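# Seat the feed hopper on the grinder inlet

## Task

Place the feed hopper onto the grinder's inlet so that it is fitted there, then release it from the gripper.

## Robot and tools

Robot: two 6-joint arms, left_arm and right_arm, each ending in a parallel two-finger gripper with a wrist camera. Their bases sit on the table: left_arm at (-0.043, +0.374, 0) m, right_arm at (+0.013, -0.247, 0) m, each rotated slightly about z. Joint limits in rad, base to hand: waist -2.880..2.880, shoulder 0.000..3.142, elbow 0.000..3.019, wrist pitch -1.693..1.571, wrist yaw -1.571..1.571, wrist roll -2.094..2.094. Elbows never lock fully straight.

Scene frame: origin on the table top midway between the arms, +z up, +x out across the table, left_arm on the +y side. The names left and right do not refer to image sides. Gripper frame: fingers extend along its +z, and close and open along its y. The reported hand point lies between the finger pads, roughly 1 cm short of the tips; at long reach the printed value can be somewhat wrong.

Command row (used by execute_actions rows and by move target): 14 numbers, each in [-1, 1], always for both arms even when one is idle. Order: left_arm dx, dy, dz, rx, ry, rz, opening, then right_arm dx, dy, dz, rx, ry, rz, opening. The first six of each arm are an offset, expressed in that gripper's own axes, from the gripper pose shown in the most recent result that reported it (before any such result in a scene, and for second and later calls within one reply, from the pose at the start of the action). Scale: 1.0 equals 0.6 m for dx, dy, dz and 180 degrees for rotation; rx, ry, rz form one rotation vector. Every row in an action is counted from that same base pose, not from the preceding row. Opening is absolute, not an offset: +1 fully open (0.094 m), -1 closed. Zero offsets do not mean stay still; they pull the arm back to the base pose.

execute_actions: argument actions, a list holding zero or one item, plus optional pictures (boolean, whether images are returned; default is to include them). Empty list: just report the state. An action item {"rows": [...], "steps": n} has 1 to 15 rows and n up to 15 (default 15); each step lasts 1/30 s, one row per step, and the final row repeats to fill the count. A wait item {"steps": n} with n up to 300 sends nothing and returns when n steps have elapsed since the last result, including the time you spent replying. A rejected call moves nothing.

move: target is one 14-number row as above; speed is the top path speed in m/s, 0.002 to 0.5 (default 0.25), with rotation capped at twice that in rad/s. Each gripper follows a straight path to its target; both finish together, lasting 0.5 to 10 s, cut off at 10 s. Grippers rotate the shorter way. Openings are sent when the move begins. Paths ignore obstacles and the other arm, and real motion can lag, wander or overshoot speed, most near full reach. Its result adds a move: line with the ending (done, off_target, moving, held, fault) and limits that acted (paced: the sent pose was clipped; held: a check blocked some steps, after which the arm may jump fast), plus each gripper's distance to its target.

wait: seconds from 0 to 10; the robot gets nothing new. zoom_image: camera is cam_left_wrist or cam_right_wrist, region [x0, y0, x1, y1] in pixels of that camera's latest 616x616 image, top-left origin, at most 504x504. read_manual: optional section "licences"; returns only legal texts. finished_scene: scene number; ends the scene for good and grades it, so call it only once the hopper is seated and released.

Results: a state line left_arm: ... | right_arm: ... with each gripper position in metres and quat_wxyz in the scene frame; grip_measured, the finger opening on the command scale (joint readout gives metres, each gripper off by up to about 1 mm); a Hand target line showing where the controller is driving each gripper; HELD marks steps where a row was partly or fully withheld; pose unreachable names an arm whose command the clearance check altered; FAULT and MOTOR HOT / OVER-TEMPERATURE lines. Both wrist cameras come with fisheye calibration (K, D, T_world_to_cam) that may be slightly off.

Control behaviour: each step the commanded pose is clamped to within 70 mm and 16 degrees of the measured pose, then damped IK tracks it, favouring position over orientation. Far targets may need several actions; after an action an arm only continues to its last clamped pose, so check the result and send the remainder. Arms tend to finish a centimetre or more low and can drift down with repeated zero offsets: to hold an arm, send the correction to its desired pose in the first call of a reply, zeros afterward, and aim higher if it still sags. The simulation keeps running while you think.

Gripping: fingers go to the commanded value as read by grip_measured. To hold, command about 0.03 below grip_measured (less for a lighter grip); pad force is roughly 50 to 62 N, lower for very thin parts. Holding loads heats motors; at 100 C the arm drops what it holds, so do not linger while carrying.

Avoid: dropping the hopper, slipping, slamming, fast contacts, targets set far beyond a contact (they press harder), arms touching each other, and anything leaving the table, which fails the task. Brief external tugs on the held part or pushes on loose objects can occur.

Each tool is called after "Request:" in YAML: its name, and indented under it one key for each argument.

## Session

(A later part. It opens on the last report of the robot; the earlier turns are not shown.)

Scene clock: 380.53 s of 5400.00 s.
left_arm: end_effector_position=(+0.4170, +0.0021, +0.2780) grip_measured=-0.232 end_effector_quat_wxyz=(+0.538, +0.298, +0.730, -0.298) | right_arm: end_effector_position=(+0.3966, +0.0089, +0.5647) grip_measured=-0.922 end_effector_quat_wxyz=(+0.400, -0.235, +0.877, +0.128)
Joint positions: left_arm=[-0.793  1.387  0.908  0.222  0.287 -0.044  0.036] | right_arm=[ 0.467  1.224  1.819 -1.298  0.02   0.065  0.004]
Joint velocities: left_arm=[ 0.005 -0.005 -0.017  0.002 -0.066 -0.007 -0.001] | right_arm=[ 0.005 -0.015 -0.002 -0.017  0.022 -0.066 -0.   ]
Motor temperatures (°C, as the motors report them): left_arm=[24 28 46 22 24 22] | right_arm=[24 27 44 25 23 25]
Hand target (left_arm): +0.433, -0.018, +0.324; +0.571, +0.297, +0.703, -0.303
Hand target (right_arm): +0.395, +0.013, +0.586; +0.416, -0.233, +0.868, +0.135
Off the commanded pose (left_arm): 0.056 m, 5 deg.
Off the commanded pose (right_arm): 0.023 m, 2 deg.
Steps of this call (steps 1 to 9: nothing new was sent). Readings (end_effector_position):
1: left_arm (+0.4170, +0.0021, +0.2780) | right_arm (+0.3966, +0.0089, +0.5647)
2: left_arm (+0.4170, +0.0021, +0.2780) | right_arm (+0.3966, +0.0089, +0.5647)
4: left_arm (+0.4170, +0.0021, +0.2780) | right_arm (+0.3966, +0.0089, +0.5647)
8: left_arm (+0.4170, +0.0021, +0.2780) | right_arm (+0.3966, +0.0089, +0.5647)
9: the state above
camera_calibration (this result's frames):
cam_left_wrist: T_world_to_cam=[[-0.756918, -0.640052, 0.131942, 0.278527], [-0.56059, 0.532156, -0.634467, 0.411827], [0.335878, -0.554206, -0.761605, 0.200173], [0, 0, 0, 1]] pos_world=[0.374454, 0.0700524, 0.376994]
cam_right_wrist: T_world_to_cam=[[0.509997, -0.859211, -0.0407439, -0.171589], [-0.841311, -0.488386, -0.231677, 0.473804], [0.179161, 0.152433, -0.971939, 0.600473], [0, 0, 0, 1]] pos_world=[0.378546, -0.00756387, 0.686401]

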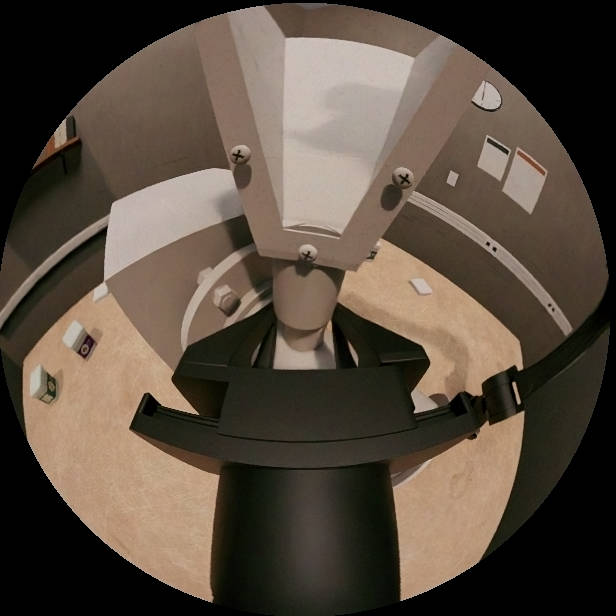

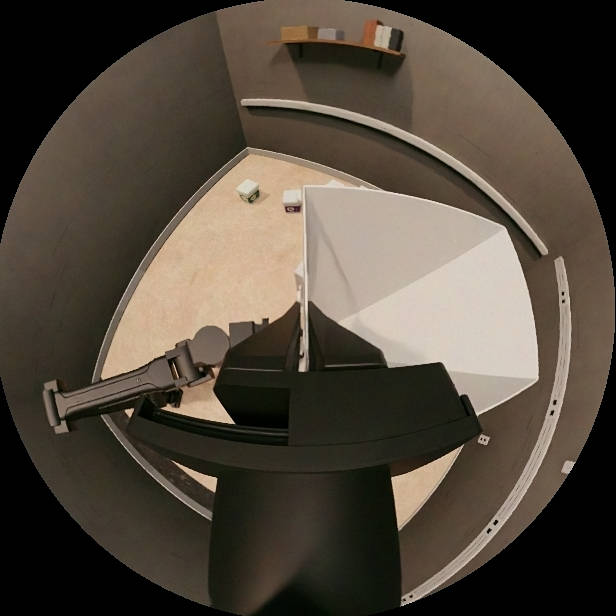

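Request:
execute_actions:
  actions:
    - {"rows":[[-0.087,-0.008,0.034,0,-0.027,0.005,-0.28,-0.03,0.008,-0.022,0,-0.012,0,-1],[-0.088,-0.008,0.034,0,-0.027,0.005,-0.28,-0.033,0.008,-0.025,0,-0.014,0,-1],[-0.089,-0.008,0.035,0,-0.027,0.005,-0.28,-0.036,0.008,-0.028,0,-0.016,0,-1],[-0.09,-0.008,0.035,0,-0.027,0.005,-0.28,-0.039,0.008,-0.03,0,-0.018,0,-1],[-0.091,-0.008,0.036,0,-0.027,0.005,-0.28,-0.042,0.008,-0.033,0,-0.02,0,-1],[-0.092,-0.008,0.036,0,-0.027,0.005,-0.28,-0.045,0.008,-0.036,0,-0.02,0,-1],[-0.093,-0.008,0.037,0,-0.027,0.005,-0.28,-0.048,0.008,-0.039,0,-0.022,0,-1]],"steps":15}
  pictures: false

Scene clock: 382.07 s of 5400.00 s.
left_arm: end_effector_position=(+0.4172, +0.0011, +0.2780) grip_measured=-0.232 end_effector_quat_wxyz=(+0.537, +0.297, +0.731, -0.299) | right_arm: end_effector_position=(+0.3980, +0.0090, +0.5653) grip_measured=-0.922 end_effector_quat_wxyz=(+0.399, -0.234, +0.877, +0.126)
Joint positions: left_arm=[-0.795  1.389  0.909  0.222  0.284 -0.048  0.036] | right_arm=[ 0.467  1.23   1.828 -1.304  0.024  0.065  0.004]
Joint velocities: left_arm=[-0.005 -0.005  0.002  0.007 -0.007  0.051 -0.001] | right_arm=[ 0.015 -0.015 -0.027 -0.012 -0.007  0.037  0.001]
Motor temperatures (°C, as the motors report them): left_arm=[24 28 47 22 24 22] | right_arm=[24 27 45 25 23 25]
Hand target (left_arm): +0.435, -0.019, +0.327; +0.570, +0.291, +0.704, -0.307
Hand target (right_arm): +0.393, +0.011, +0.601; +0.430, -0.231, +0.862, +0.137
Off the commanded pose (left_arm): 0.060 m, 5 deg.
Off the commanded pose (right_arm): 0.037 m, 4 deg.
Steps of this call (steps 1 to 31: nothing new was sent; steps 32 to 46: all 15 steps of this action). Readings (end_effector_position):
32: left_arm (+0.4170, +0.0021, +0.2780) | right_arm (+0.3967, +0.0088, +0.5647)
33: left_arm (+0.4170, +0.0020, +0.2780) | right_arm (+0.3967, +0.0087, +0.5647)
35: left_arm (+0.4169, +0.0019, +0.2780) | right_arm (+0.3968, +0.0086, +0.5649)
39: left_arm (+0.4170, +0.0014, +0.2782) | right_arm (+0.3974, +0.0087, +0.5652)
46: the state above

Request:
execute_actions:
  actions:
    - {"rows":[[-0.093,-0.006,0.037,0,-0.028,0.008,-0.28,-0.047,0.008,-0.045,0,-0.022,0,-1],[-0.093,-0.006,0.04,0,-0.028,0.008,-0.28,-0.049,0.008,-0.047,0,-0.022,0,-1],[-0.094,-0.006,0.043,0,-0.028,0.008,-0.28,-0.051,0.008,-0.049,0,-0.024,0,-1],[-0.094,-0.006,0.046,0,-0.028,0.008,-0.28,-0.053,0.008,-0.051,0,-0.024,0,-1],[-0.095,-0.006,0.049,0,-0.028,0.008,-0.28,-0.055,0.008,-0.053,0,-0.026,0,-1],[-0.095,-0.006,0.052,0,-0.028,0.008,-0.28,-0.057,0.008,-0.055,0,-0.026,0,-1],[-0.095,-0.006,0.055,0,-0.028,0.008,-0.28,-0.057,0.008,-0.055,0,-0.026,0,-1]],"steps":15}

Request:
zoom_image:
  camera: "cam_left_wrist"
  region: [230,230,380,380]

Scene clock: 383.83 s of 5400.00 s.
left_arm: end_effector_position=(+0.4178, +0.0005, +0.2782) grip_measured=-0.232 end_effector_quat_wxyz=(+0.537, +0.296, +0.731, -0.300) | right_arm: end_effector_position=(+0.3999, +0.0095, +0.5660) grip_measured=-0.922 end_effector_quat_wxyz=(+0.395, -0.234, +0.880, +0.122)
Joint positions: left_arm=[-0.795  1.391  0.912  0.222  0.284 -0.052  0.036] | right_arm=[ 0.467  1.244  1.849 -1.324  0.028  0.065  0.004]
Joint velocities: left_arm=[ 0.005  0.005  0.012  0.012 -0.037  0.022 -0.   ] | right_arm=[-0.015 -0.015  0.012 -0.002  0.022 -0.081  0.   ]
Motor temperatures (°C, as the motors report them): left_arm=[24 28 48 22 24 22] | right_arm=[24 27 46 25 23 25]
Hand target (left_arm): +0.441, -0.026, +0.326; +0.573, +0.292, +0.703, -0.305
Hand target (right_arm): +0.391, +0.009, +0.611; +0.435, -0.229, +0.860, +0.136
Off the commanded pose (left_arm): 0.065 m, 5 deg.
Off the commanded pose (right_arm): 0.047 m, 5 deg.
Steps of this call (steps 1 to 38: nothing new was sent; steps 39 to 53: all 15 steps of this action). Readings (end_effector_position):
39: left_arm (+0.4172, +0.0011, +0.2780) | right_arm (+0.3978, +0.0086, +0.5657)
40: left_arm (+0.4172, +0.0011, +0.2780) | right_arm (+0.3977, +0.0084, +0.5656)
42: left_arm (+0.4176, +0.0009, +0.2782) | right_arm (+0.3984, +0.0086, +0.5658)
46: left_arm (+0.4178, +0.0005, +0.2782) | right_arm (+0.3999, +0.0095, +0.5660)
53: the state above
camera_calibration (this result's frames):
cam_left_wrist: T_world_to_cam=[[-0.754722, -0.641353, 0.138062, 0.275493], [-0.564876, 0.528265, -0.633918, 0.414902], [0.333632, -0.556419, -0.760978, 0.199915], [0, 0, 0, 1]] pos_world=[0.375591, 0.0687469, 0.377109]
cam_right_wrist: T_world_to_cam=[[0.504396, -0.862782, -0.0345136, -0.17397], [-0.846509, -0.486208, -0.216852, 0.470875], [0.170315, 0.138595, -0.975594, 0.606835], [0, 0, 0, 1]] pos_world=[0.382996, -0.00525937, 0.68813]

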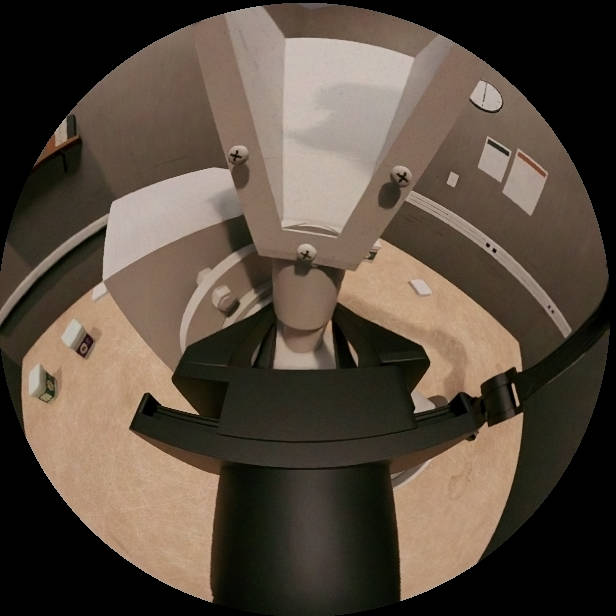

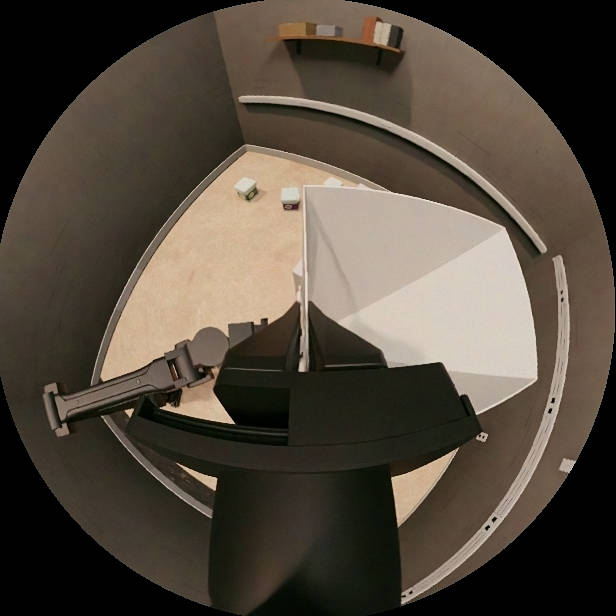

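Region (230, 230, 380, 380) of cam_left_wrist's 616x616 image, scaled by 3.360, with more detail than that image has.

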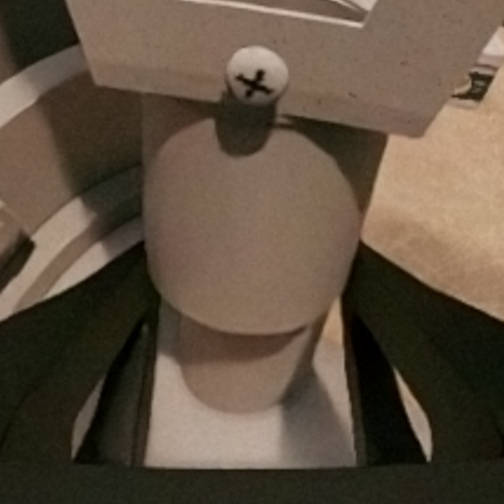

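Request:
execute_actions:
  actions:
    - {"rows":[[-0.075,0,0.01,0,-0.027,0,-0.28,-0.03,0.01,-0.04,0,-0.015,0,-1],[-0.075,0,-0.005,0,-0.027,0,-0.28,-0.015,0.012,-0.025,0,-0.01,0,-1],[-0.075,0,-0.012,0,-0.027,0,-0.28,-0.008,0.012,-0.015,0,-0.005,0,-1],[-0.075,0,-0.012,0,-0.027,0,-0.28,-0.008,0.012,-0.015,0,-0.005,0,-1],[-0.075,0,-0.012,0,-0.027,0,-0.05,-0.008,0.012,-0.015,0,-0.005,0,-1],[-0.08,0,-0.012,0,-0.027,0,-0.05,-0.008,0.012,-0.015,0,-0.005,0,-1],[-0.085,0,-0.012,0,-0.027,0,-0.05,-0.008,0.012,-0.015,0,-0.005,0,-1],[-0.09,0,-0.012,0,-0.027,0,-0.05,-0.008,0.012,-0.015,0,-0.005,0,-1],[-0.095,0,-0.012,0,-0.027,0.01,-0.05,-0.008,0.012,-0.015,0,-0.005,0,-1]],"steps":15}
  pictures: false

Request:
wait:
  seconds: 0.3

Request:
zoom_image:
  camera: "cam_left_wrist"
  region: [230,230,380,380]

Scene clock: 386.23 s of 5400.00 s.
left_arm: end_effector_position=(+0.4144, +0.0037, +0.2944) grip_measured=-0.052 end_effector_quat_wxyz=(+0.546, +0.293, +0.724, -0.304) | right_arm: end_effector_position=(+0.4010, +0.0076, +0.5652) grip_measured=-0.922 end_effector_quat_wxyz=(+0.394, -0.220, +0.884, +0.121)
Joint positions: left_arm=[-0.793  1.362  0.913  0.218  0.289 -0.057  0.045] | right_arm=[ 0.468  1.245  1.849 -1.326  0.042  0.091  0.004]
Joint velocities: left_arm=[ 0.005  0.005 -0.002 -0.007  0.022  0.022  0.001] | right_arm=[ 0.005 -0.024  0.002 -0.002  0.022 -0.007  0.   ]
Motor temperatures (°C, as the motors report them): left_arm=[24 28 49 22 24 22] | right_arm=[24 27 47 25 23 25]
Hand target (left_arm): +0.426, +0.002, +0.334; +0.572, +0.294, +0.703, -0.303
Hand target (right_arm): +0.393, +0.013, +0.575; +0.402, -0.233, +0.877, +0.124
Off the commanded pose (left_arm): 0.043 m, 4 deg.
Off the commanded pose (right_arm): 0.014 m, 2 deg.
Steps of this call (steps 1 to 57: nothing new was sent; steps 58 to 72: all 15 steps of this action). Readings (end_effector_position):
58: left_arm (+0.4173, +0.0003, +0.2791) | right_arm (+0.3999, +0.0092, +0.5654)
59: left_arm (+0.4172, +0.0005, +0.2795) | right_arm (+0.4001, +0.0091, +0.5652)
61: left_arm (+0.4171, +0.0007, +0.2798) | right_arm (+0.4002, +0.0089, +0.5652)
65: left_arm (+0.4163, +0.0015, +0.2848) | right_arm (+0.4009, +0.0078, +0.5652)
72: the state above

Scene clock: 386.53 s of 5400.00 s.
left_arm: end_effector_position=(+0.4144, +0.0037, +0.2944) grip_measured=-0.052 end_effector_quat_wxyz=(+0.546, +0.294, +0.723, -0.304) | right_arm: end_effector_position=(+0.4010, +0.0076, +0.5652) grip_measured=-0.922 end_effector_quat_wxyz=(+0.394, -0.220, +0.884, +0.121)
Joint positions: left_arm=[-0.793  1.362  0.913  0.218  0.289 -0.056  0.045] | right_arm=[ 0.468  1.245  1.849 -1.326  0.042  0.092  0.004]
Joint velocities: left_arm=[-0.005  0.005 -0.007 -0.017  0.007 -0.066 -0.001] | right_arm=[ 0.005  0.005 -0.022  0.002  0.007  0.007  0.001]
Motor temperatures (°C, as the motors report them): left_arm=[24 28 49 22 24 22] | right_arm=[24 27 47 25 23 25]
Hand target (left_arm): +0.426, +0.002, +0.334; +0.572, +0.294, +0.703, -0.303
Hand target (right_arm): +0.393, +0.013, +0.575; +0.402, -0.233, +0.877, +0.124
Off the commanded pose (left_arm): 0.043 m, 4 deg.
Off the commanded pose (right_arm): 0.014 m, 2 deg.
Steps of this call (steps 1 to 9: nothing new was sent). Readings (end_effector_position):
1: left_arm (+0.4144, +0.0037, +0.2944) | right_arm (+0.4010, +0.0076, +0.5652)
2: left_arm (+0.4144, +0.0037, +0.2944) | right_arm (+0.4010, +0.0076, +0.5652)
4: left_arm (+0.4144, +0.0037, +0.2944) | right_arm (+0.4010, +0.0076, +0.5652)
8: left_arm (+0.4144, +0.0037, +0.2944) | right_arm (+0.4010, +0.0076, +0.5652)
9: the state above
camera_calibration (this result's frames):
cam_left_wrist: T_world_to_cam=[[-0.758061, -0.637687, 0.136743, 0.274462], [-0.552822, 0.517045, -0.653493, 0.422431], [0.346021, -0.570982, -0.744479, 0.205253], [0, 0, 0, 1]] pos_world=[0.370566, 0.0738009, 0.391331]
cam_right_wrist: T_world_to_cam=[[0.480113, -0.876039, -0.0452457, -0.160278], [-0.861332, -0.46103, -0.213443, 0.474539], [0.166125, 0.141449, -0.975907, 0.60799], [0, 0, 0, 1]] pos_world=[0.384685, -0.00763235, 0.687377]

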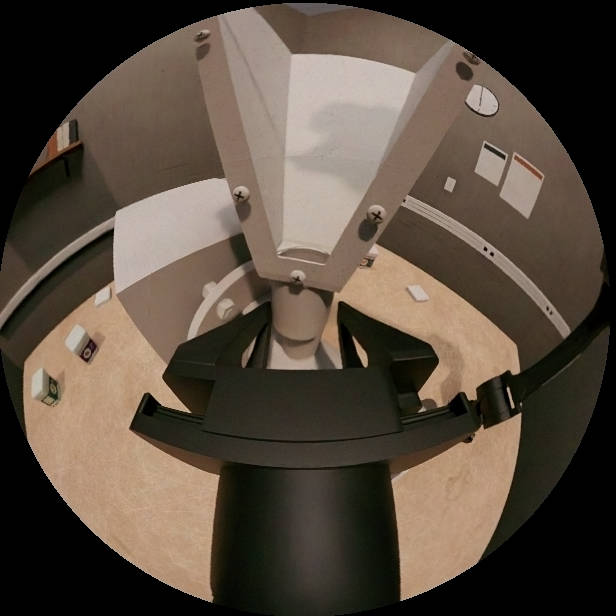

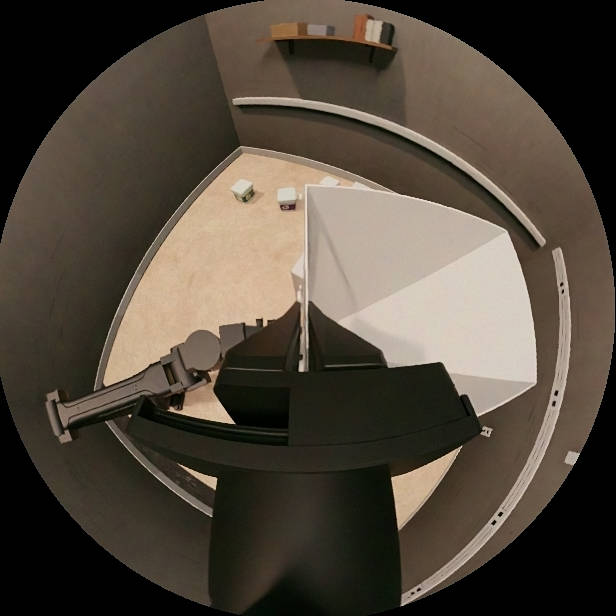

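Region (230, 230, 380, 380) of cam_left_wrist's 616x616 image, scaled by 3.360, with more detail than that image has.

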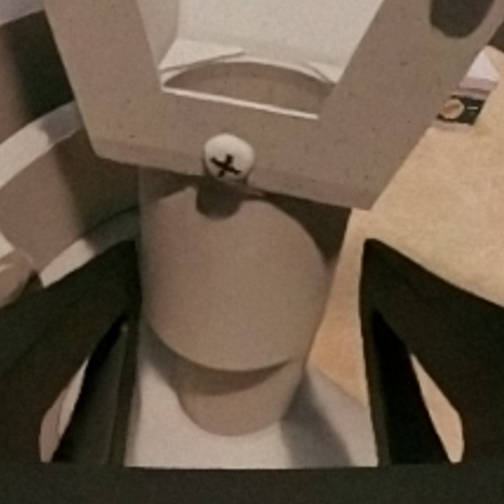

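Request:
execute_actions:
  actions:
    - {"rows":[[-0.069,0,0,0,-0.022,0,-0.1,0,0.014,-0.006,-0.005,0,-0.008,-1],[-0.069,0,0,0,-0.022,0,-0.14,0,0.014,-0.006,-0.005,0,-0.008,-1],[-0.069,0,0,0,-0.022,0,-0.18,0,0.014,-0.006,-0.005,0,-0.008,-1],[-0.069,0,0,0,-0.022,0,-0.2,0.004,0.014,-0.003,-0.005,0,-0.008,-1],[-0.069,0,0,0,-0.022,0,-0.22,0.004,0.014,-0.003,-0.005,0,-0.008,-1],[-0.069,0,0,0,-0.022,0,-0.24,0.004,0.014,-0.003,-0.005,0,-0.008,-1],[-0.069,0,0,0,-0.022,0,-0.26,0.004,0.014,-0.003,-0.005,0,-0.008,-1],[-0.069,0,0,0,-0.022,0,-0.28,0.004,0.014,-0.003,-0.005,0,-0.008,-1]],"steps":15}
  pictures: false

Request:
wait:
  seconds: 0.3

Request:
zoom_image:
  camera: "cam_left_wrist"
  region: [230,230,380,380]

Scene clock: 388.43 s of 5400.00 s.
left_arm: end_effector_position=(+0.4158, +0.0051, +0.2944) grip_measured=-0.210 end_effector_quat_wxyz=(+0.547, +0.291, +0.725, -0.302) | right_arm: end_effector_position=(+0.4009, +0.0077, +0.5650) grip_measured=-0.922 end_effector_quat_wxyz=(+0.393, -0.220, +0.884, +0.121)
Joint positions: left_arm=[-0.791  1.362  0.913  0.218  0.284 -0.058  0.037] | right_arm=[ 0.468  1.245  1.848 -1.326  0.041  0.092  0.004]
Joint velocities: left_arm=[-0.005  0.005  0.002 -0.002  0.037  0.037  0.001] | right_arm=[-0.015 -0.015  0.022 -0.012 -0.066  0.037 -0.   ]
Motor temperatures (°C, as the motors report them): left_arm=[24 28 49 22 24 22] | right_arm=[24 27 46 25 23 25]
Hand target (left_arm): +0.422, +0.001, +0.334; +0.570, +0.283, +0.704, -0.314
Hand target (right_arm): +0.394, +0.013, +0.565; +0.393, -0.234, +0.881, +0.123
Off the commanded pose (left_arm): 0.041 m, 4 deg.
Off the commanded pose (right_arm): 0.009 m, 2 deg.
Steps of this call (steps 1 to 42: nothing new was sent; steps 43 to 57: all 15 steps of this action). Readings (end_effector_position):
43: left_arm (+0.4146, +0.0039, +0.2944) | right_arm (+0.4010, +0.0076, +0.5652)
44: left_arm (+0.4151, +0.0043, +0.2944) | right_arm (+0.4010, +0.0076, +0.5652)
46: left_arm (+0.4158, +0.0051, +0.2944) | right_arm (+0.4011, +0.0076, +0.5649)
50: left_arm (+0.4158, +0.0051, +0.2944) | right_arm (+0.4009, +0.0076, +0.5650)
57: the state above

Scene clock: 388.73 s of 5400.00 s.
left_arm: end_effector_position=(+0.4158, +0.0051, +0.2944) grip_measured=-0.210 end_effector_quat_wxyz=(+0.547, +0.291, +0.725, -0.302) | right_arm: end_effector_position=(+0.4009, +0.0077, +0.5650) grip_measured=-0.922 end_effector_quat_wxyz=(+0.393, -0.220, +0.884, +0.121)
Joint positions: left_arm=[-0.791  1.362  0.913  0.218  0.284 -0.058  0.037] | right_arm=[ 0.468  1.245  1.848 -1.326  0.041  0.092  0.004]
Joint velocities: left_arm=[ 0.005 -0.005  0.007  0.007  0.007  0.007 -0.001] | right_arm=[-0.005 -0.005  0.007  0.002  0.007  0.007 -0.   ]
Motor temperatures (°C, as the motors report them): left_arm=[24 28 49 22 24 22] | right_arm=[24 27 46 25 23 25]
Hand target (left_arm): +0.422, +0.001, +0.334; +0.570, +0.283, +0.704, -0.314
Hand target (right_arm): +0.394, +0.013, +0.565; +0.393, -0.234, +0.881, +0.123
Off the commanded pose (left_arm): 0.041 m, 4 deg.
Off the commanded pose (right_arm): 0.009 m, 2 deg.
Steps of this call (steps 1 to 9: nothing new was sent). Readings (end_effector_position):
1: left_arm (+0.4158, +0.0051, +0.2944) | right_arm (+0.4009, +0.0077, +0.5650)
2: left_arm (+0.4158, +0.0051, +0.2944) | right_arm (+0.4009, +0.0077, +0.5650)
4: left_arm (+0.4158, +0.0051, +0.2944) | right_arm (+0.4009, +0.0077, +0.5650)
8: left_arm (+0.4158, +0.0051, +0.2944) | right_arm (+0.4009, +0.0077, +0.5650)
9: the state above
camera_calibration (this result's frames):
cam_left_wrist: T_world_to_cam=[[-0.753463, -0.64303, 0.137134, 0.274404], [-0.556804, 0.513124, -0.653203, 0.424003], [0.349662, -0.568521, -0.744661, 0.204078], [0, 0, 0, 1]] pos_world=[0.371481, 0.0749068, 0.391299]
cam_right_wrist: T_world_to_cam=[[0.48036, -0.875865, -0.0459967, -0.159844], [-0.861344, -0.46121, -0.213006, 0.474121], [0.16535, 0.141938, -0.975968, 0.608143], [0, 0, 0, 1]] pos_world=[0.384608, -0.00765173, 0.687166]

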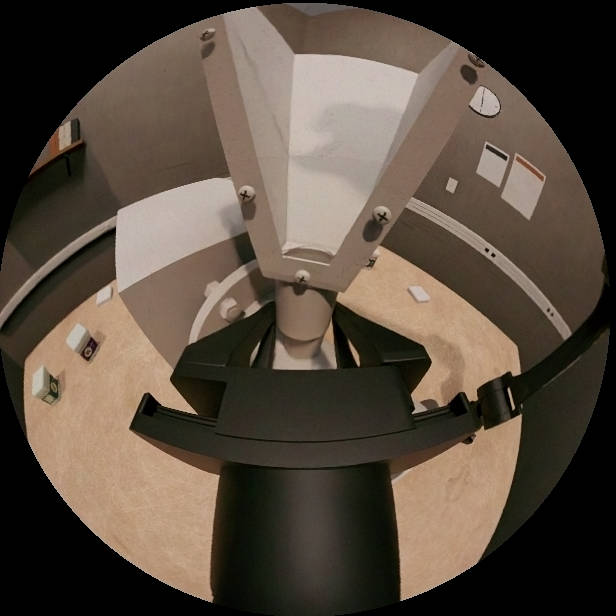

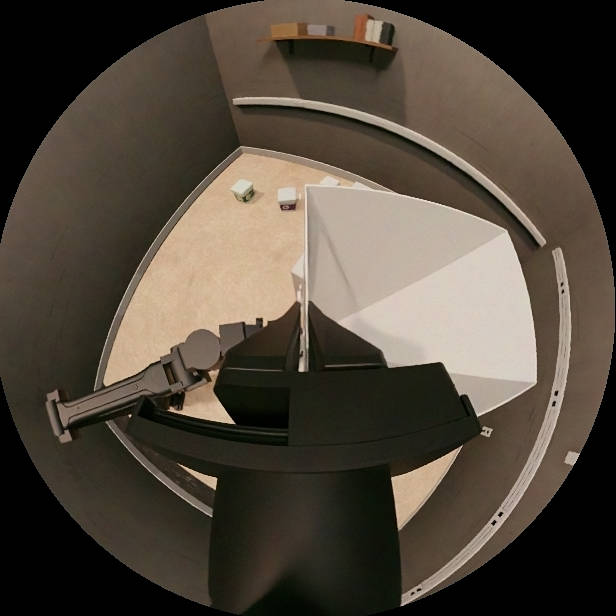

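Region (230, 230, 380, 380) of cam_left_wrist's 616x616 image, scaled by 3.360, with more detail than that image has.

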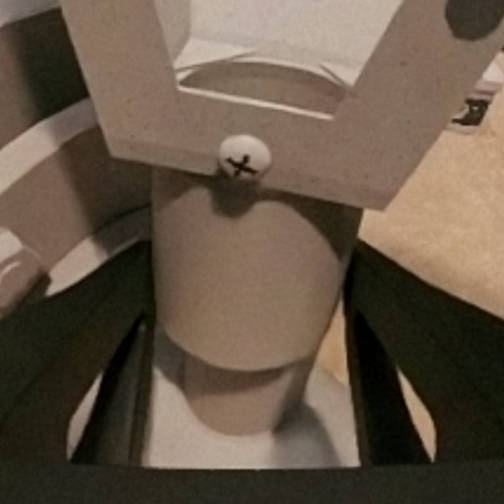

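Request:
execute_actions:
  actions: []

Scene clock: 391.93 s of 5400.00 s.
left_arm: end_effector_position=(+0.4158, +0.0051, +0.2944) grip_measured=-0.210 end_effector_quat_wxyz=(+0.547, +0.291, +0.725, -0.302) | right_arm: end_effector_position=(+0.4009, +0.0077, +0.5650) grip_measured=-0.922 end_effector_quat_wxyz=(+0.393, -0.220, +0.884, +0.121)
Joint positions: left_arm=[-0.791  1.362  0.913  0.218  0.284 -0.058  0.037] | right_arm=[ 0.468  1.245  1.848 -1.326  0.041  0.092  0.004]
Joint velocities: left_arm=[ 0.005 -0.005 -0.002 -0.002  0.007  0.081 -0.   ] | right_arm=[-0.005  0.015  0.002  0.007  0.007 -0.007  0.   ]
Motor temperatures (°C, as the motors report them): left_arm=[24 28 49 22 24 22] | right_arm=[24 27 45 25 23 25]
Hand target (left_arm): +0.422, +0.001, +0.334; +0.570, +0.283, +0.704, -0.314
Hand target (right_arm): +0.394, +0.013, +0.565; +0.393, -0.234, +0.881, +0.123
Off the commanded pose (left_arm): 0.041 m, 4 deg.
Off the commanded pose (right_arm): 0.009 m, 2 deg.
Steps of this call (steps 1 to 90: nothing new was sent; then 0.20 s passed at rest). Readings (end_effector_position):
1: left_arm (+0.4158, +0.0051, +0.2944) | right_arm (+0.4009, +0.0077, +0.5650)
2: left_arm (+0.4158, +0.0051, +0.2944) | right_arm (+0.4009, +0.0077, +0.5650)
4: left_arm (+0.4158, +0.0051, +0.2944) | right_arm (+0.4009, +0.0077, +0.5650)
8: left_arm (+0.4158, +0.0051, +0.2944) | right_arm (+0.4009, +0.0077, +0.5650)
90: the state above
camera_calibration (this result's frames):
cam_left_wrist: T_world_to_cam=[[-0.753463, -0.64303, 0.137134, 0.274404], [-0.556804, 0.513124, -0.653203, 0.424003], [0.349662, -0.568521, -0.744661, 0.204078], [0, 0, 0, 1]] pos_world=[0.371481, 0.0749068, 0.391299]
cam_right_wrist: T_world_to_cam=[[0.48036, -0.875865, -0.0459967, -0.159844], [-0.861344, -0.46121, -0.213006, 0.474121], [0.16535, 0.141938, -0.975968, 0.608143], [0, 0, 0, 1]] pos_world=[0.384608, -0.00765173, 0.687166]

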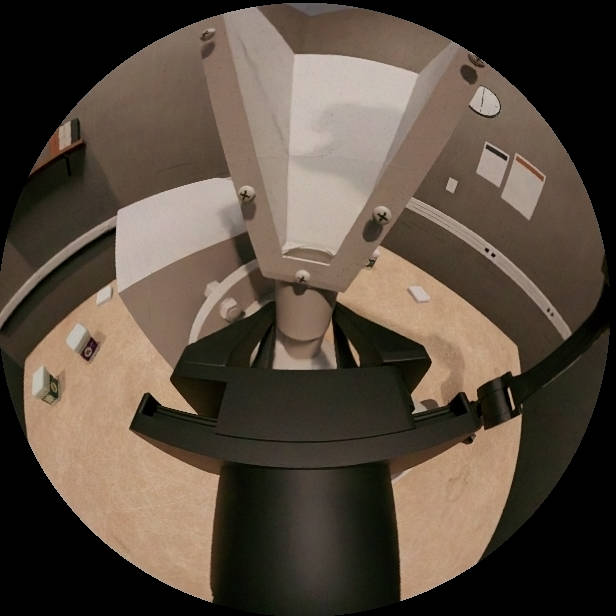

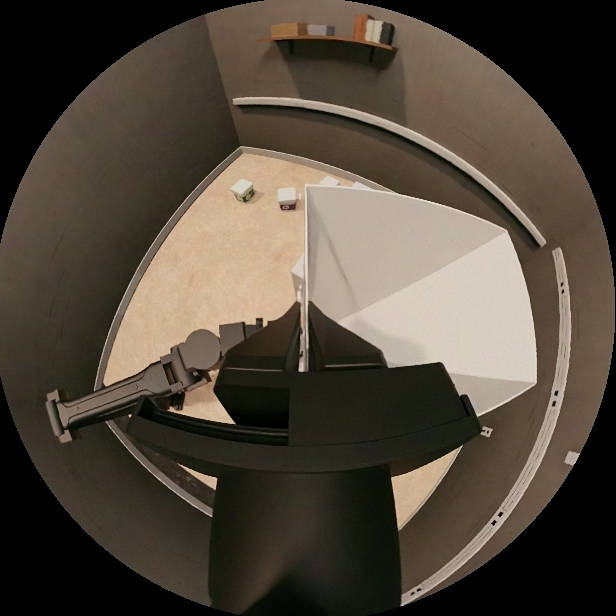

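Request:
execute_actions:
  actions:
    - {"rows":[[-0.069,-0.004,0.015,0,-0.022,0,-0.28,-0.01,0.014,-0.012,-0.005,0,-0.008,-1],[-0.072,-0.006,0.022,0,-0.022,0,-0.28,-0.02,0.014,-0.02,-0.005,0,-0.008,-1],[-0.074,-0.008,0.028,0,-0.022,0,-0.28,-0.025,0.014,-0.025,-0.005,0,-0.008,-1]],"steps":15}

Request:
zoom_image:
  camera: "cam_left_wrist"
  region: [230,230,380,380]

Scene clock: 393.13 s of 5400.00 s.
left_arm: end_effector_position=(+0.4163, +0.0048, +0.2947) grip_measured=-0.210 end_effector_quat_wxyz=(+0.547, +0.285, +0.727, -0.302) | right_arm: end_effector_position=(+0.4039, +0.0099, +0.5654) grip_measured=-0.922 end_effector_quat_wxyz=(+0.382, -0.221, +0.889, +0.118)
Joint positions: left_arm=[-0.794  1.362  0.914  0.218  0.273 -0.067  0.037] | right_arm=[ 0.468  1.273  1.888 -1.364  0.04   0.092  0.004]
Joint velocities: left_arm=[-0.005 -0.005 -0.007  0.007  0.007 -0.007  0.   ] | right_arm=[-0.024  0.005 -0.002 -0.022  0.037  0.007 -0.001]
Motor temperatures (°C, as the motors report them): left_arm=[24 28 49 22 24 22] | right_arm=[24 27 45 25 23 25]
Hand target (left_arm): +0.429, -0.012, +0.335; +0.571, +0.280, +0.705, -0.312
Hand target (right_arm): +0.395, +0.013, +0.586; +0.394, -0.234, +0.881, +0.123
Off the commanded pose (left_arm): 0.047 m, 4 deg.
Off the commanded pose (right_arm): 0.023 m, 2 deg.
Steps of this call (steps 1 to 21: nothing new was sent; steps 22 to 36: all 15 steps of this action). Readings (end_effector_position):
22: left_arm (+0.4161, +0.0054, +0.2944) | right_arm (+0.4008, +0.0076, +0.5650)
23: left_arm (+0.4161, +0.0051, +0.2946) | right_arm (+0.4004, +0.0075, +0.5651)
25: left_arm (+0.4162, +0.0049, +0.2945) | right_arm (+0.4007, +0.0078, +0.5651)
29: left_arm (+0.4163, +0.0048, +0.2947) | right_arm (+0.4041, +0.0101, +0.5655)
36: the state above
camera_calibration (this result's frames):
cam_left_wrist: T_world_to_cam=[[-0.746164, -0.650081, 0.143648, 0.269676], [-0.565308, 0.504684, -0.652473, 0.427976], [0.351663, -0.568057, -0.744073, 0.202999], [0, 0, 0, 1]] pos_world=[0.371774, 0.0746329, 0.39155]
cam_right_wrist: T_world_to_cam=[[0.480115, -0.876087, -0.0442708, -0.160145], [-0.865334, -0.46474, -0.187654, 0.465149], [0.143827, 0.128405, -0.981237, 0.619535], [0, 0, 0, 1]] pos_world=[0.390292, -0.00367905, 0.688108]

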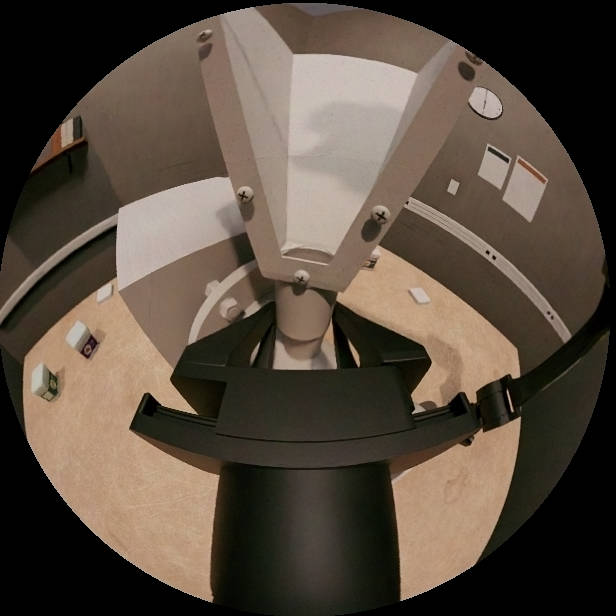

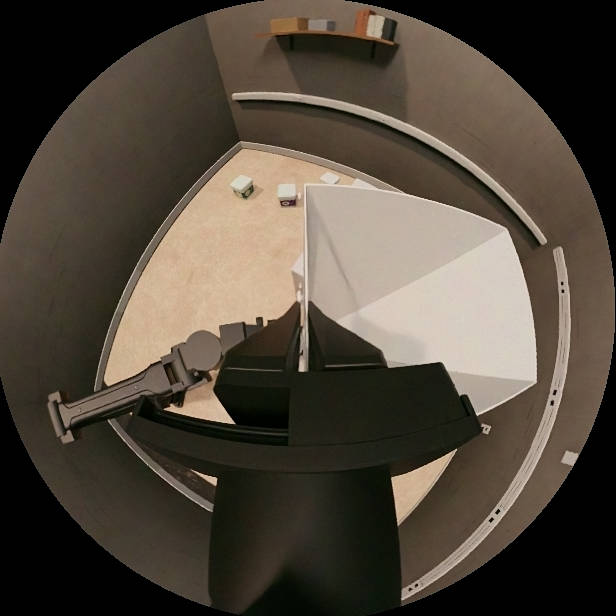

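Region (230, 230, 380, 380) of cam_left_wrist's 616x616 image, scaled by 3.360, with more detail than that image has.

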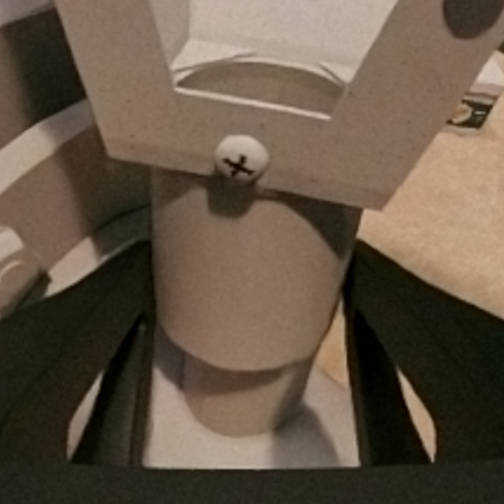

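Request:
execute_actions:
  actions:
    - {"rows":[[-0.075,-0.008,0.034,0,-0.022,0,-0.28,-0.015,0.014,-0.03,-0.005,0.01,-0.008,-1],[-0.075,-0.008,0.038,0,-0.022,0,-0.28,-0.015,0.014,-0.03,-0.005,0.01,-0.008,-1],[-0.075,-0.008,0.042,0,-0.022,0,-0.28,-0.015,0.014,-0.03,-0.005,0.01,-0.008,-1],[-0.075,-0.008,0.046,0,-0.022,0,-0.28,-0.015,0.014,-0.03,-0.005,0.01,-0.008,-1],[-0.075,-0.008,0.05,0,-0.022,0,-0.28,-0.015,0.014,-0.03,-0.005,0.01,-0.008,-1]],"steps":15}

Request:
zoom_image:
  camera: "cam_left_wrist"
  region: [230,230,380,380]

Scene clock: 394.87 s of 5400.00 s.
left_arm: end_effector_position=(+0.4237, -0.0043, +0.2934) grip_measured=-0.210 end_effector_quat_wxyz=(+0.546, +0.283, +0.729, -0.300) | right_arm: end_effector_position=(+0.4053, +0.0099, +0.5635) grip_measured=-0.923 end_effector_quat_wxyz=(+0.360, -0.231, +0.898, +0.104)
Joint positions: left_arm=[-0.803  1.392  0.942  0.218  0.259 -0.071  0.037] | right_arm=[ 0.468  1.312  1.947 -1.439  0.045  0.075  0.004]
Joint velocities: left_arm=[ 0.005 -0.005 -0.002  0.012 -0.007 -0.037  0.001] | right_arm=[-0.015 -0.005  0.022 -0.002 -0.022  0.022 -0.001]
Motor temperatures (°C, as the motors report them): left_arm=[24 28 49 22 24 22] | right_arm=[24 27 46 25 23 25]
Hand target (left_arm): +0.439, -0.021, +0.333; +0.572, +0.275, +0.707, -0.312
Hand target (right_arm): +0.393, +0.013, +0.584; +0.368, -0.237, +0.891, +0.117
Off the commanded pose (left_arm): 0.048 m, 4 deg.
Off the commanded pose (right_arm): 0.024 m, 2 deg.
Steps of this call (steps 1 to 37: nothing new was sent; steps 38 to 52: all 15 steps of this action). Readings (end_effector_position):
38: left_arm (+0.4167, +0.0048, +0.2949) | right_arm (+0.4028, +0.0095, +0.5657)
39: left_arm (+0.4168, +0.0040, +0.2946) | right_arm (+0.4018, +0.0089, +0.5652)
41: left_arm (+0.4182, +0.0015, +0.2945) | right_arm (+0.4021, +0.0091, +0.5650)
45: left_arm (+0.4233, -0.0037, +0.2932) | right_arm (+0.4045, +0.0102, +0.5634)
52: the state above
camera_calibration (this result's frames):
cam_left_wrist: T_world_to_cam=[[-0.742357, -0.654092, 0.14515, 0.267379], [-0.569971, 0.502647, -0.649984, 0.437166], [0.35219, -0.565252, -0.745957, 0.194599], [0, 0, 0, 1]] pos_world=[0.379127, 0.0651482, 0.390503]
cam_right_wrist: T_world_to_cam=[[0.486035, -0.873617, -0.0237256, -0.174971], [-0.867468, -0.47896, -0.13452, 0.437028], [0.106156, 0.0859628, -0.990627, 0.638426], [0, 0, 0, 1]] pos_world=[0.396378, 0.00158082, 0.68708]

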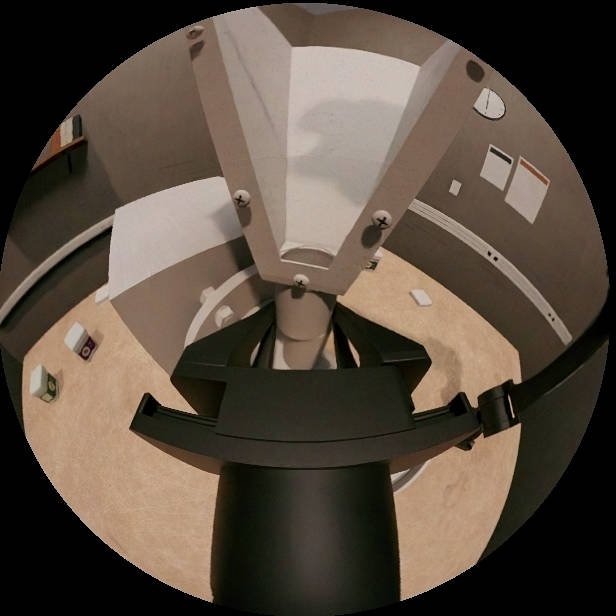

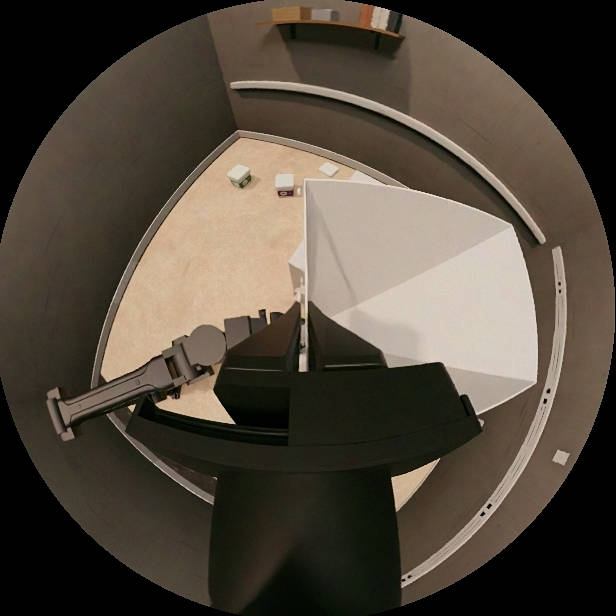

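Region (230, 230, 380, 380) of cam_left_wrist's 616x616 image, scaled by 3.360, with more detail than that image has.

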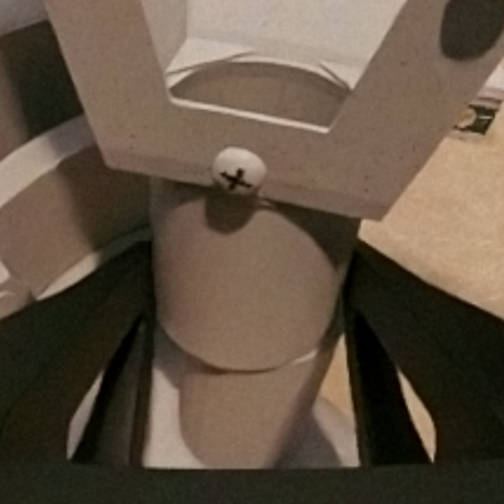

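Request:
execute_actions:
  actions:
    - {"rows":[[-0.055,-0.01,0.0,0,-0.022,0,-0.28,0.0,0.012,-0.01,-0.005,0,-0.008,-1],[-0.04,-0.014,-0.01,0,-0.022,0,-0.28,0.003,0.012,-0.005,-0.005,0,-0.008,-1],[-0.03,-0.018,-0.015,0,-0.022,0,-0.28,0.006,0.012,0.0,-0.005,0,-0.008,-1]],"steps":15}

Request:
zoom_image:
  camera: "cam_left_wrist"
  region: [230,230,380,380]

Scene clock: 396.43 s of 5400.00 s.
left_arm: end_effector_position=(+0.4214, -0.0031, +0.2935) grip_measured=-0.210 end_effector_quat_wxyz=(+0.555, +0.278, +0.725, -0.299) | right_arm: end_effector_position=(+0.4040, +0.0095, +0.5631) grip_measured=-0.923 end_effector_quat_wxyz=(+0.360, -0.236, +0.897, +0.103)
Joint positions: left_arm=[-0.809  1.387  0.924  0.252  0.241 -0.077  0.037] | right_arm=[ 0.468  1.308  1.941 -1.437  0.043  0.067  0.004]
Joint velocities: left_arm=[-0.005 -0.005 -0.012  0.012 -0.037 -0.022  0.   ] | right_arm=[-0.034 -0.005  0.002  0.012 -0.066 -0.007  0.   ]
Motor temperatures (°C, as the motors report them): left_arm=[24 28 49 22 24 22] | right_arm=[24 27 46 25 23 25]
Hand target (left_arm): +0.414, -0.006, +0.314; +0.571, +0.273, +0.710, -0.310
Hand target (right_arm): +0.400, +0.015, +0.561; +0.359, -0.245, +0.894, +0.106
Off the commanded pose (left_arm): 0.022 m, 3 deg.
Off the commanded pose (right_arm): 0.007 m, 1 deg.
Steps of this call (steps 1 to 32: nothing new was sent; steps 33 to 47: all 15 steps of this action). Readings (end_effector_position):
33: left_arm (+0.4237, -0.0041, +0.2938) | right_arm (+0.4053, +0.0097, +0.5635)
34: left_arm (+0.4233, -0.0040, +0.2936) | right_arm (+0.4054, +0.0097, +0.5635)
36: left_arm (+0.4223, -0.0035, +0.2933) | right_arm (+0.4053, +0.0099, +0.5628)
40: left_arm (+0.4214, -0.0032, +0.2936) | right_arm (+0.4040, +0.0095, +0.5633)
47: the state above
camera_calibration (this result's frames):
cam_left_wrist: T_world_to_cam=[[-0.735755, -0.662233, 0.141818, 0.264591], [-0.566754, 0.487431, -0.664229, 0.438161], [0.370748, -0.569086, -0.733953, 0.184771], [0, 0, 0, 1]] pos_world=[0.3745, 0.0667983, 0.389128]
cam_right_wrist: T_world_to_cam=[[0.492974, -0.86983, -0.0193067, -0.180031], [-0.86332, -0.48629, -0.134909, 0.434293], [0.10796, 0.0831748, -0.99067, 0.637487], [0, 0, 0, 1]] pos_world=[0.394862, 0.00157289, 0.686653]

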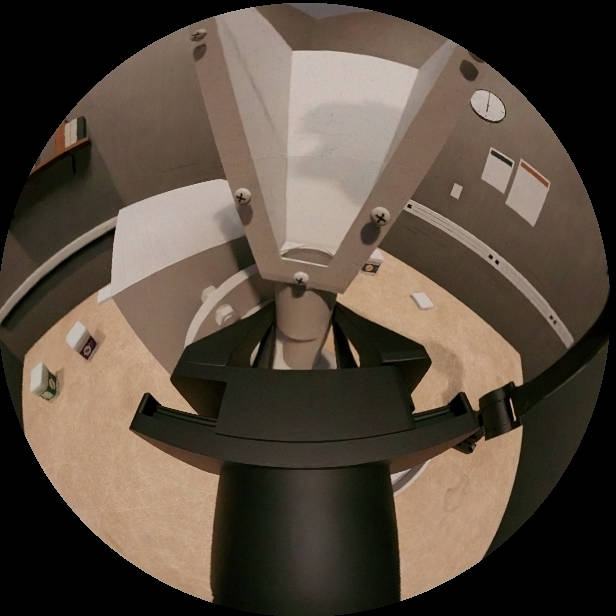

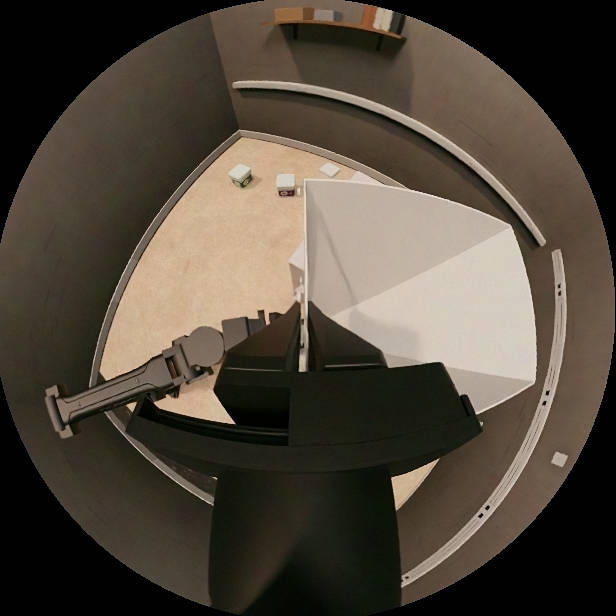

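Region (230, 230, 380, 380) of cam_left_wrist's 616x616 image, scaled by 3.360, with more detail than that image has.

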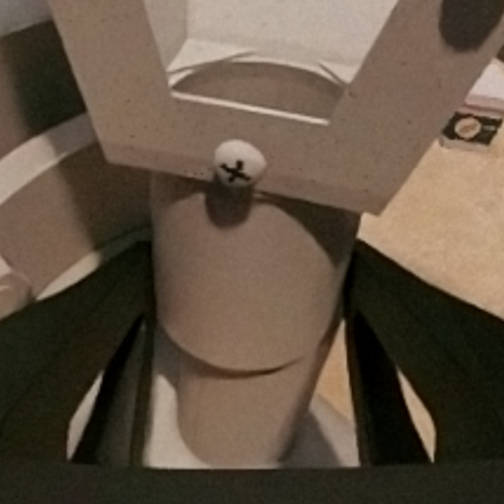

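Request:
execute_actions:
  actions:
    - {"rows":[[-0.035,-0.015,0.005,0,-0.01,0,-0.28,0.003,0.008,0.0,-0.005,0,-0.008,-1],[-0.035,-0.02,0.008,0,-0.01,0,-0.28,0.003,0.008,0.0,-0.005,0,-0.008,-1],[-0.035,-0.025,0.01,0,-0.01,0,-0.28,0.003,0.008,0.0,-0.005,0,-0.008,-1],[-0.035,-0.03,0.012,0,-0.01,0,-0.28,0.003,0.008,0.0,-0.005,0,-0.008,-1]],"steps":15}

Request:
zoom_image:
  camera: "cam_left_wrist"
  region: [230,230,380,380]

Scene clock: 397.77 s of 5400.00 s.
left_arm: end_effector_position=(+0.4208, -0.0056, +0.2931) grip_measured=-0.210 end_effector_quat_wxyz=(+0.559, +0.270, +0.728, -0.290) | right_arm: end_effector_position=(+0.4034, +0.0104, +0.5629) grip_measured=-0.923 end_effector_quat_wxyz=(+0.360, -0.245, +0.894, +0.103)
Joint positions: left_arm=[-0.824  1.387  0.924  0.251  0.2   -0.08   0.037] | right_arm=[ 0.468  1.308  1.941 -1.437  0.036  0.047  0.004]
Joint velocities: left_arm=[-0.005  0.005  0.002 -0.007 -0.007 -0.037  0.   ] | right_arm=[-0.024 -0.005 -0.027 -0.017  0.022 -0.022  0.001]
Motor temperatures (°C, as the motors report them): left_arm=[24 28 49 22 24 22] | right_arm=[24 27 45 25 23 25]
Hand target (left_arm): +0.417, -0.021, +0.315; +0.567, +0.273, +0.716, -0.303
Hand target (right_arm): +0.400, +0.013, +0.562; +0.360, -0.250, +0.893, +0.106
Off the commanded pose (left_arm): 0.027 m, 2 deg.
Off the commanded pose (right_arm): 0.004 m, 1 deg.
Steps of this call (steps 1 to 25: nothing new was sent; steps 26 to 40: all 15 steps of this action). Readings (end_effector_position):
26: left_arm (+0.4216, -0.0031, +0.2935) | right_arm (+0.4039, +0.0097, +0.5631)
27: left_arm (+0.4214, -0.0036, +0.2934) | right_arm (+0.4037, +0.0099, +0.5631)
29: left_arm (+0.4213, -0.0045, +0.2933) | right_arm (+0.4035, +0.0102, +0.5631)
33: left_arm (+0.4208, -0.0056, +0.2931) | right_arm (+0.4034, +0.0104, +0.5629)
40: the state above
camera_calibration (this result's frames):
cam_left_wrist: T_world_to_cam=[[-0.719277, -0.68109, 0.136958, 0.256966], [-0.577375, 0.476411, -0.663077, 0.442772], [0.386367, -0.556012, -0.735916, 0.177409], [0, 0, 0, 1]] pos_world=[0.37193, 0.0627171, 0.388956]
cam_right_wrist: T_world_to_cam=[[0.508812, -0.860818, -0.0101494, -0.190624], [-0.853739, -0.503043, -0.134449, 0.430272], [0.110631, 0.0770743, -0.990869, 0.636359], [0, 0, 0, 1]] pos_world=[0.393932, 0.00330573, 0.686463]

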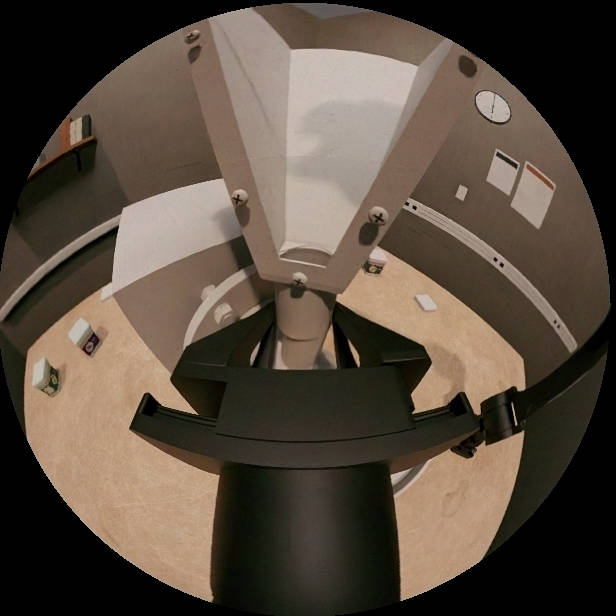

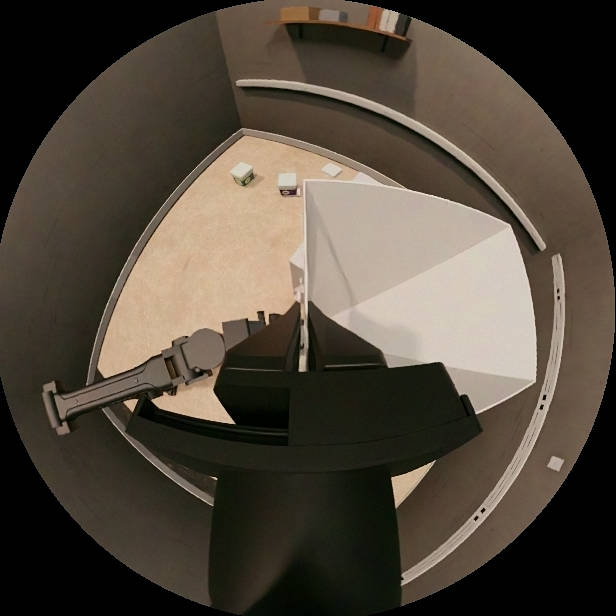

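Region (230, 230, 380, 380) of cam_left_wrist's 616x616 image, scaled by 3.360, with more detail than that image has.

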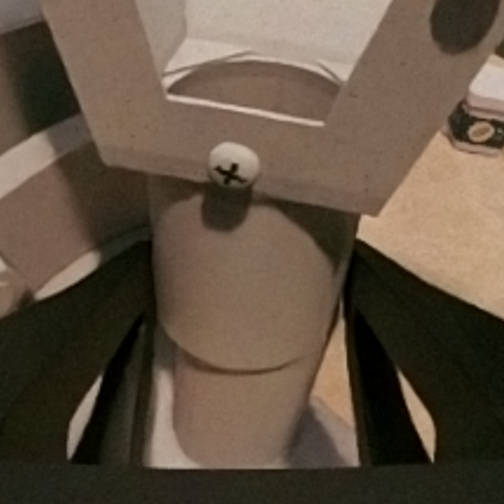

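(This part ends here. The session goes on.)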